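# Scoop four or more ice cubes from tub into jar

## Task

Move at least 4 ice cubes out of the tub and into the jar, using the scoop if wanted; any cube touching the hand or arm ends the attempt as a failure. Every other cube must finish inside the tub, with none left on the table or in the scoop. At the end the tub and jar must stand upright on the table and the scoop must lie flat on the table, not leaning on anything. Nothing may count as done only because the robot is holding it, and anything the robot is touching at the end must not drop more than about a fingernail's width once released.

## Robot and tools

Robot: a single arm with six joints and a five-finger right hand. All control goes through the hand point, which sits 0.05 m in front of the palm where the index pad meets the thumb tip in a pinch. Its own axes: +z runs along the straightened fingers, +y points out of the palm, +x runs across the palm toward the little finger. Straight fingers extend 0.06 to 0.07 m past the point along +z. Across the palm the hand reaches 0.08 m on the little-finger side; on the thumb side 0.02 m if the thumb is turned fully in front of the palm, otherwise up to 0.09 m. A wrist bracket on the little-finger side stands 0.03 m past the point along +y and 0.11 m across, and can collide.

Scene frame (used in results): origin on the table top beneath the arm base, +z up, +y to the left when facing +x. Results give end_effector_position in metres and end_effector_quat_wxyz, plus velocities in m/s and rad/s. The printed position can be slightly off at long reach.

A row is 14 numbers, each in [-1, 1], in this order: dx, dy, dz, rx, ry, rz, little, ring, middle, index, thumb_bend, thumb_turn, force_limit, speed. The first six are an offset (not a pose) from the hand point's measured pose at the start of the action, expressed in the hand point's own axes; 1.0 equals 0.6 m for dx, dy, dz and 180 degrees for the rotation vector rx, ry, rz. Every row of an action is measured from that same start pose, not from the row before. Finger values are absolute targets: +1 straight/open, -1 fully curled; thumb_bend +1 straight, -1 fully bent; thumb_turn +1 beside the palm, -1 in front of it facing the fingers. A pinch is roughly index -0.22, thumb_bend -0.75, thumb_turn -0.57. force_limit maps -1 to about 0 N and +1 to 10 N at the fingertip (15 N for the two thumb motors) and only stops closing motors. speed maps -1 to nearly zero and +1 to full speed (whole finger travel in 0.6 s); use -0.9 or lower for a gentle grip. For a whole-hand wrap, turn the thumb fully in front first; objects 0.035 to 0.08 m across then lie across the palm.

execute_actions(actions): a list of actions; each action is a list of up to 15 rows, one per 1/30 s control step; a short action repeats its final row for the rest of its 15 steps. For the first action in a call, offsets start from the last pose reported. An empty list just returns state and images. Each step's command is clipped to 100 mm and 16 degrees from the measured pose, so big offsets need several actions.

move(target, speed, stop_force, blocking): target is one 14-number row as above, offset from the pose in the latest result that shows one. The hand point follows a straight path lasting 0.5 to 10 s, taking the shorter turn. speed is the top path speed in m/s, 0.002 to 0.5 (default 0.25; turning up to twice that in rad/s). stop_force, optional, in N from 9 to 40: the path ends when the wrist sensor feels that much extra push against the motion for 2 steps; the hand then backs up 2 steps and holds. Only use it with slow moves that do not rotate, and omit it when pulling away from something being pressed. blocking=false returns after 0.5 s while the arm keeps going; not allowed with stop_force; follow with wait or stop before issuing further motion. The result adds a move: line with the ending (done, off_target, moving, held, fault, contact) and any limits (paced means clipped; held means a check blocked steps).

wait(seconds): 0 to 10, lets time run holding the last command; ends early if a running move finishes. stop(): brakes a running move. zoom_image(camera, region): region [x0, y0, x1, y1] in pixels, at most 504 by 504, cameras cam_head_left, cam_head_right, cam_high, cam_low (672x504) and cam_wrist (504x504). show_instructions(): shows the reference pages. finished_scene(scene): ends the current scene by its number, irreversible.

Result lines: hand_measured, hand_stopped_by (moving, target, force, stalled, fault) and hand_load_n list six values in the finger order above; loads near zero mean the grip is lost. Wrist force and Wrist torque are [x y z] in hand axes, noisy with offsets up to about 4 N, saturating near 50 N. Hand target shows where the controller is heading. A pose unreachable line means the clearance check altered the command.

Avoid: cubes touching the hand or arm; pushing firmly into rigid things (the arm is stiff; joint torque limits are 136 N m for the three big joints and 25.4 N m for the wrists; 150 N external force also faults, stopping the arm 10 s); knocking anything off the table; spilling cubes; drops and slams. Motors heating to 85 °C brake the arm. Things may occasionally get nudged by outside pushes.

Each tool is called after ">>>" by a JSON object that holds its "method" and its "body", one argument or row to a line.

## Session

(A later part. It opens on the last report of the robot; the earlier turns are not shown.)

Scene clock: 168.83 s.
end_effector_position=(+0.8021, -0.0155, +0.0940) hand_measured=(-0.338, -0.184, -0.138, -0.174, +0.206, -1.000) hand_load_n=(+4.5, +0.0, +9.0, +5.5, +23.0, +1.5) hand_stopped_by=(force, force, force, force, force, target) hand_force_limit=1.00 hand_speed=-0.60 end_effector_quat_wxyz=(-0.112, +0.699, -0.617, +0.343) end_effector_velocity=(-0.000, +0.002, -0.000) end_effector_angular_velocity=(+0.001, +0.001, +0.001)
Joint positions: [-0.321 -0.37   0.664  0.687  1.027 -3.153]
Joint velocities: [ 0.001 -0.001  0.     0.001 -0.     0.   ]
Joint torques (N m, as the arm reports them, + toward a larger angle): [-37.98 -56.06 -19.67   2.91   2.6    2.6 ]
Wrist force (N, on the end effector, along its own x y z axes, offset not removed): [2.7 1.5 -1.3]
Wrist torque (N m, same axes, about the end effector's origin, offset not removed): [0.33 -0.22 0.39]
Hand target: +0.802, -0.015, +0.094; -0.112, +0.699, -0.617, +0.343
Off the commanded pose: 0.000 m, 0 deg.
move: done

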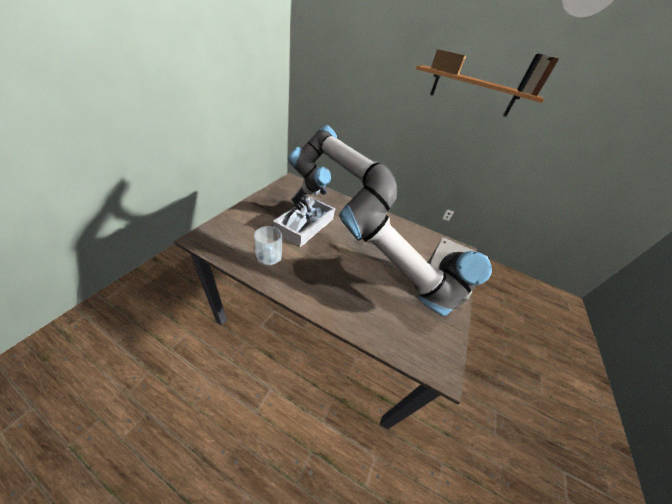

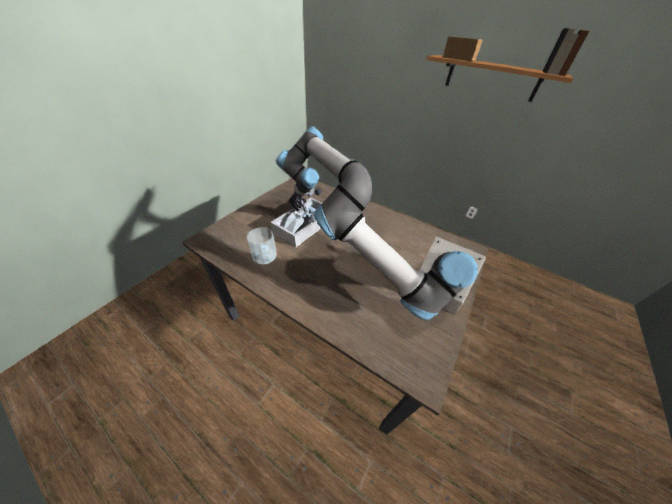

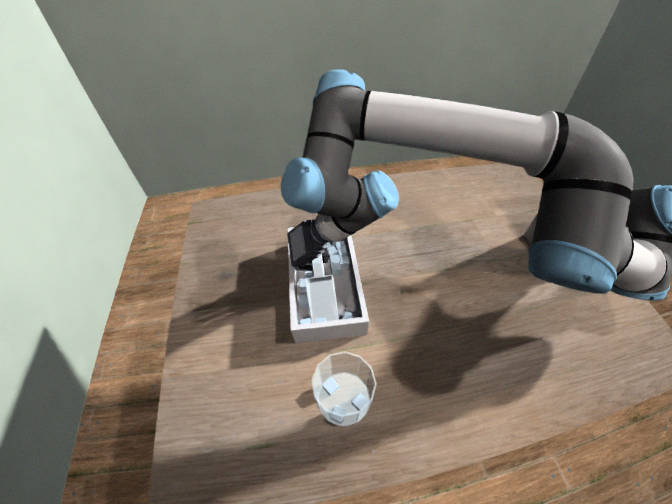

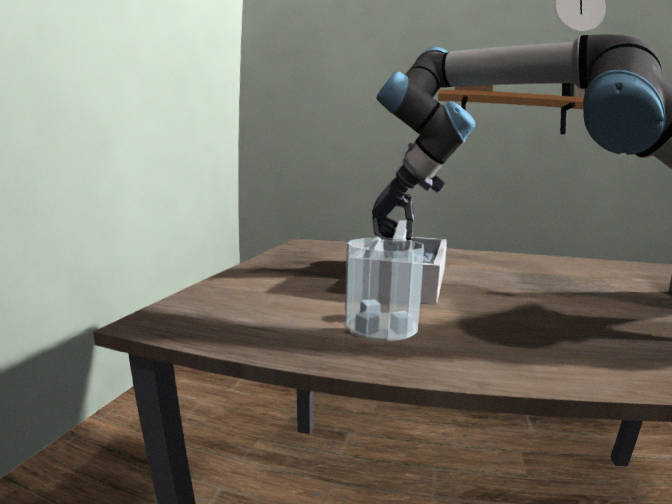

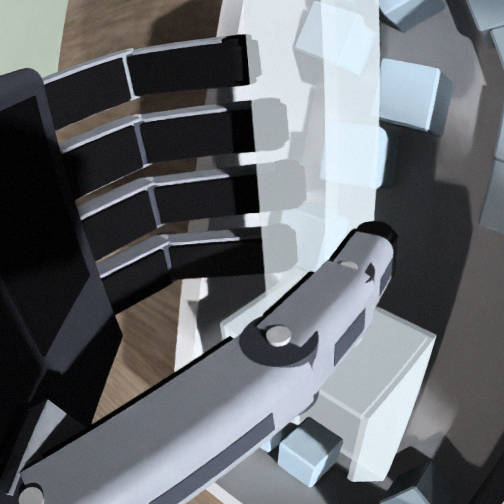

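Tub unmoved; seems under. Rotate up.

>>> {"method": "move", "body": {
  "target": [0.01,0.003,0.003,0,-0.066,0.051,-1,-1,-0.95,-1,-0.95,-1,1,-0.6],
  "speed": 0.08
}}

>>> {"method": "move", "body": {
  "target": [0.012,-0.01,-0.013,0,-0.066,0.051,-1,-1,-0.95,-1,-0.95,-1,1,-0.6],
  "speed": 0.08
}}

>>> {"method": "zoom_image", "body": {
  "camera": "cam_high",
  "region": [240,160,420,350]
}}

Scene clock: 177.77 s.
end_effector_position=(+0.8017, -0.0221, +0.0936) hand_measured=(-0.338, -0.184, -0.138, -0.174, +0.206, -1.000) hand_load_n=(+2.0, +0.0, +9.5, +8.5, +22.0, +3.0) hand_stopped_by=(force, force, force, force, force, target) hand_force_limit=1.00 hand_speed=-0.60 end_effector_quat_wxyz=(-0.202, +0.680, -0.656, +0.259) end_effector_velocity=(-0.000, +0.001, -0.000) end_effector_angular_velocity=(+0.007, +0.001, +0.001)
Joint positions: [-0.39  -0.269  0.583  0.704  0.782 -3.061]
Joint velocities: [-0.001  0.003 -0.004  0.002 -0.006  0.002]
Joint torques (N m, as the arm reports them, + toward a larger angle): [-57.94 -29.77 -20.11   2.82  -2.26   2.59]
Wrist force (N, on the end effector, along its own x y z axes, offset not removed): [1.8 3.8 1.2]
Wrist torque (N m, same axes, about the end effector's origin, offset not removed): [0.37 -0.15 0.13]
Hand target: +0.802, -0.022, +0.094; -0.202, +0.680, -0.656, +0.259
Off the commanded pose: 0.000 m, 0 deg.
move: done

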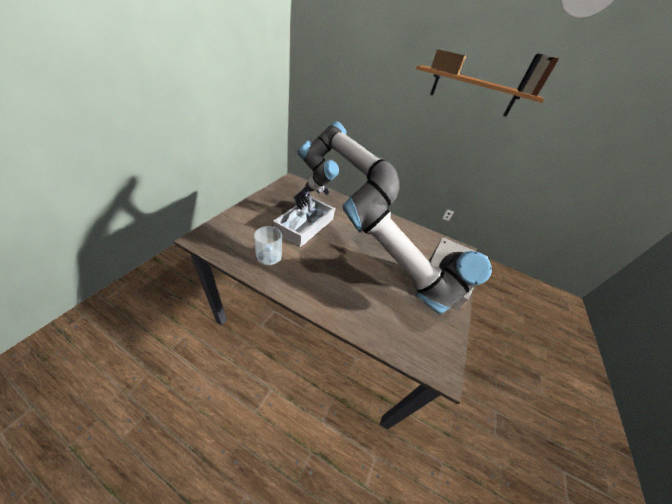

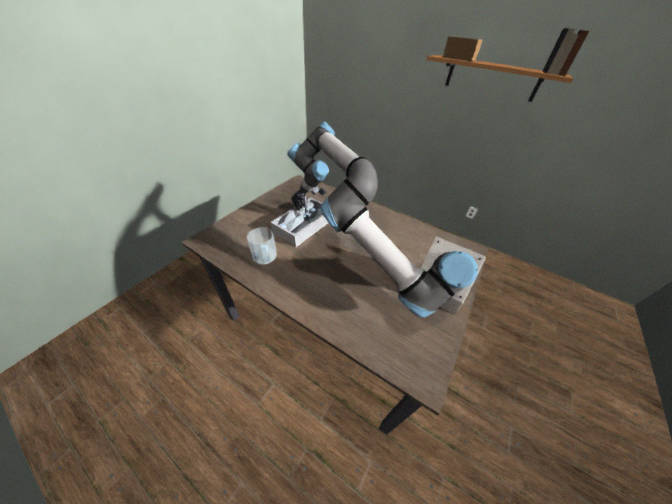

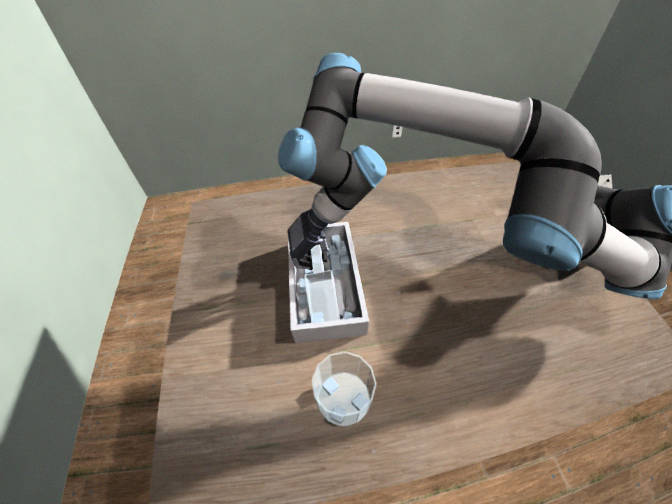

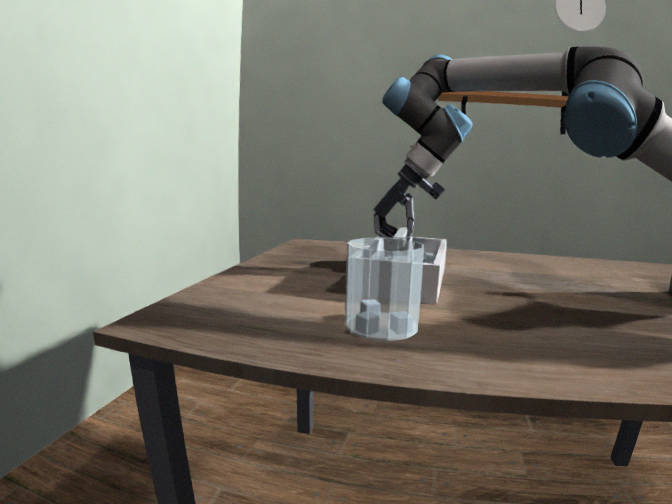

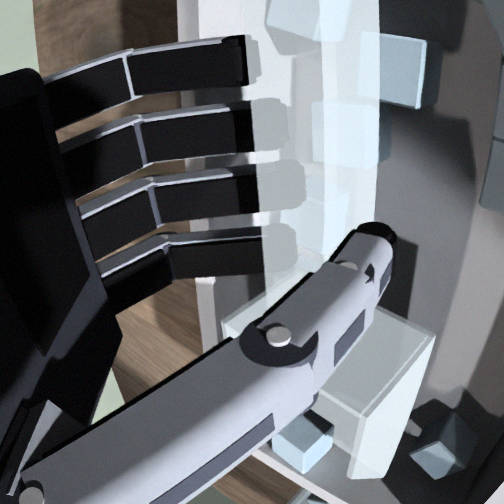

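Scene clock: 179.73 s.
end_effector_position=(+0.8016, -0.0284, +0.1039) hand_measured=(-0.338, -0.184, -0.138, -0.174, +0.206, -1.000) hand_load_n=(+2.0, +0.0, +9.5, +8.5, +22.0, +3.0) hand_stopped_by=(force, force, force, force, force, target) hand_force_limit=1.00 hand_speed=-0.60 end_effector_quat_wxyz=(-0.289, +0.648, -0.684, +0.171) end_effector_velocity=(+0.000, -0.001, +0.000) end_effector_angular_velocity=(+0.006, +0.001, -0.001)
Joint positions: [-0.451 -0.138  0.437  0.739  0.546 -2.949]
Joint velocities: [-0.002  0.006 -0.01   0.005 -0.005  0.002]
Joint torques (N m, as the arm reports them, + toward a larger angle): [-59.35 -33.59 -20.61   2.85  -2.62   2.65]
Wrist force (N, on the end effector, along its own x y z axes, offset not removed): [1.1 2.8 2.5]
Wrist torque (N m, same axes, about the end effector's origin, offset not removed): [0.27 -0.13 0.00]
Hand target: +0.802, -0.028, +0.104; -0.289, +0.648, -0.684, +0.170
Off the commanded pose: 0.000 m, 0 deg.
move: done

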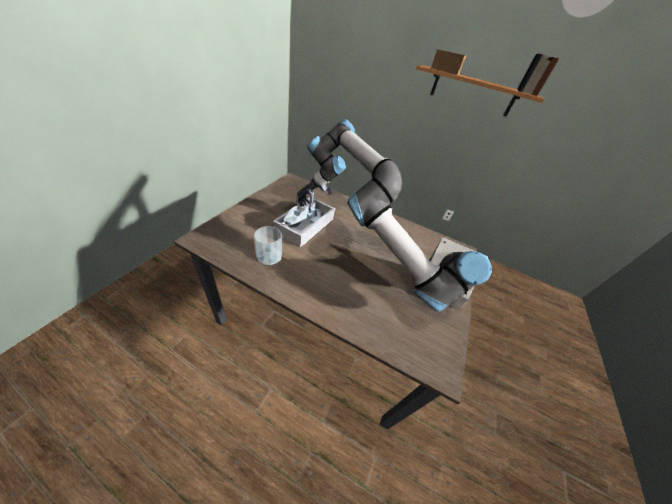

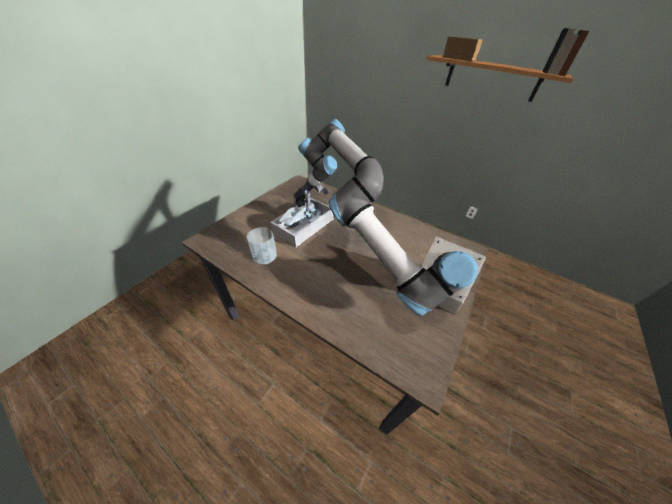

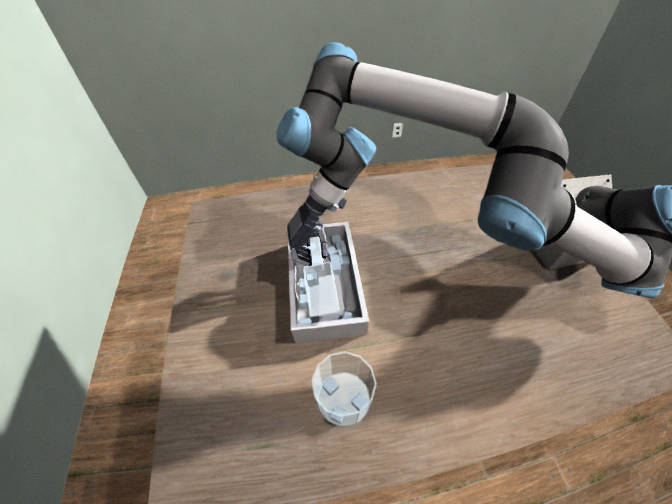

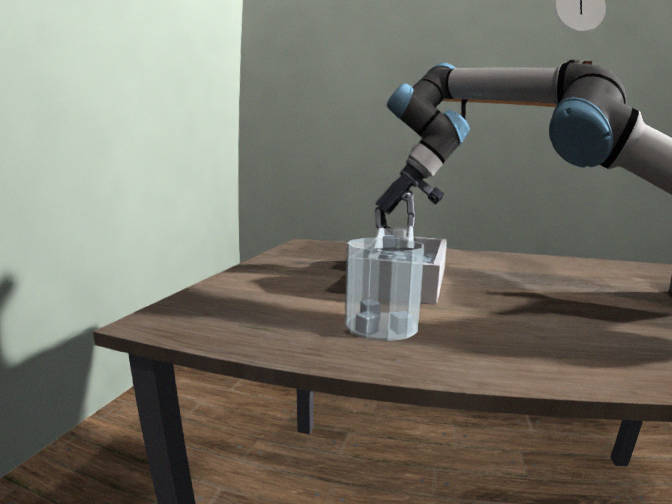

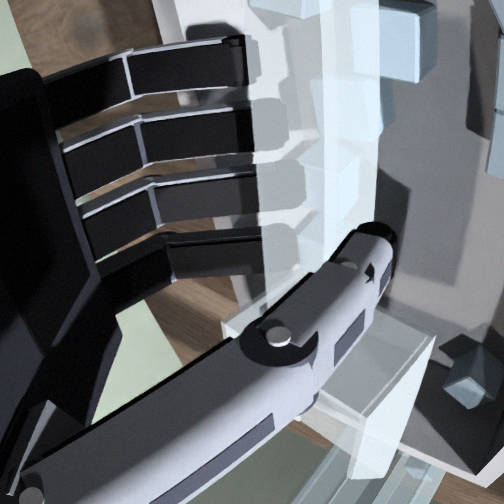

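Region (240, 160, 420, 350) of cam_high's 672x504 image, scaled by 2.653, with more detail than that image has; it fills the left 477 columns of this view, and the rest is white.

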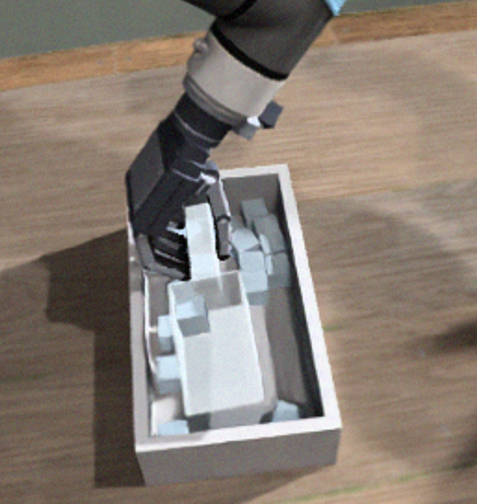

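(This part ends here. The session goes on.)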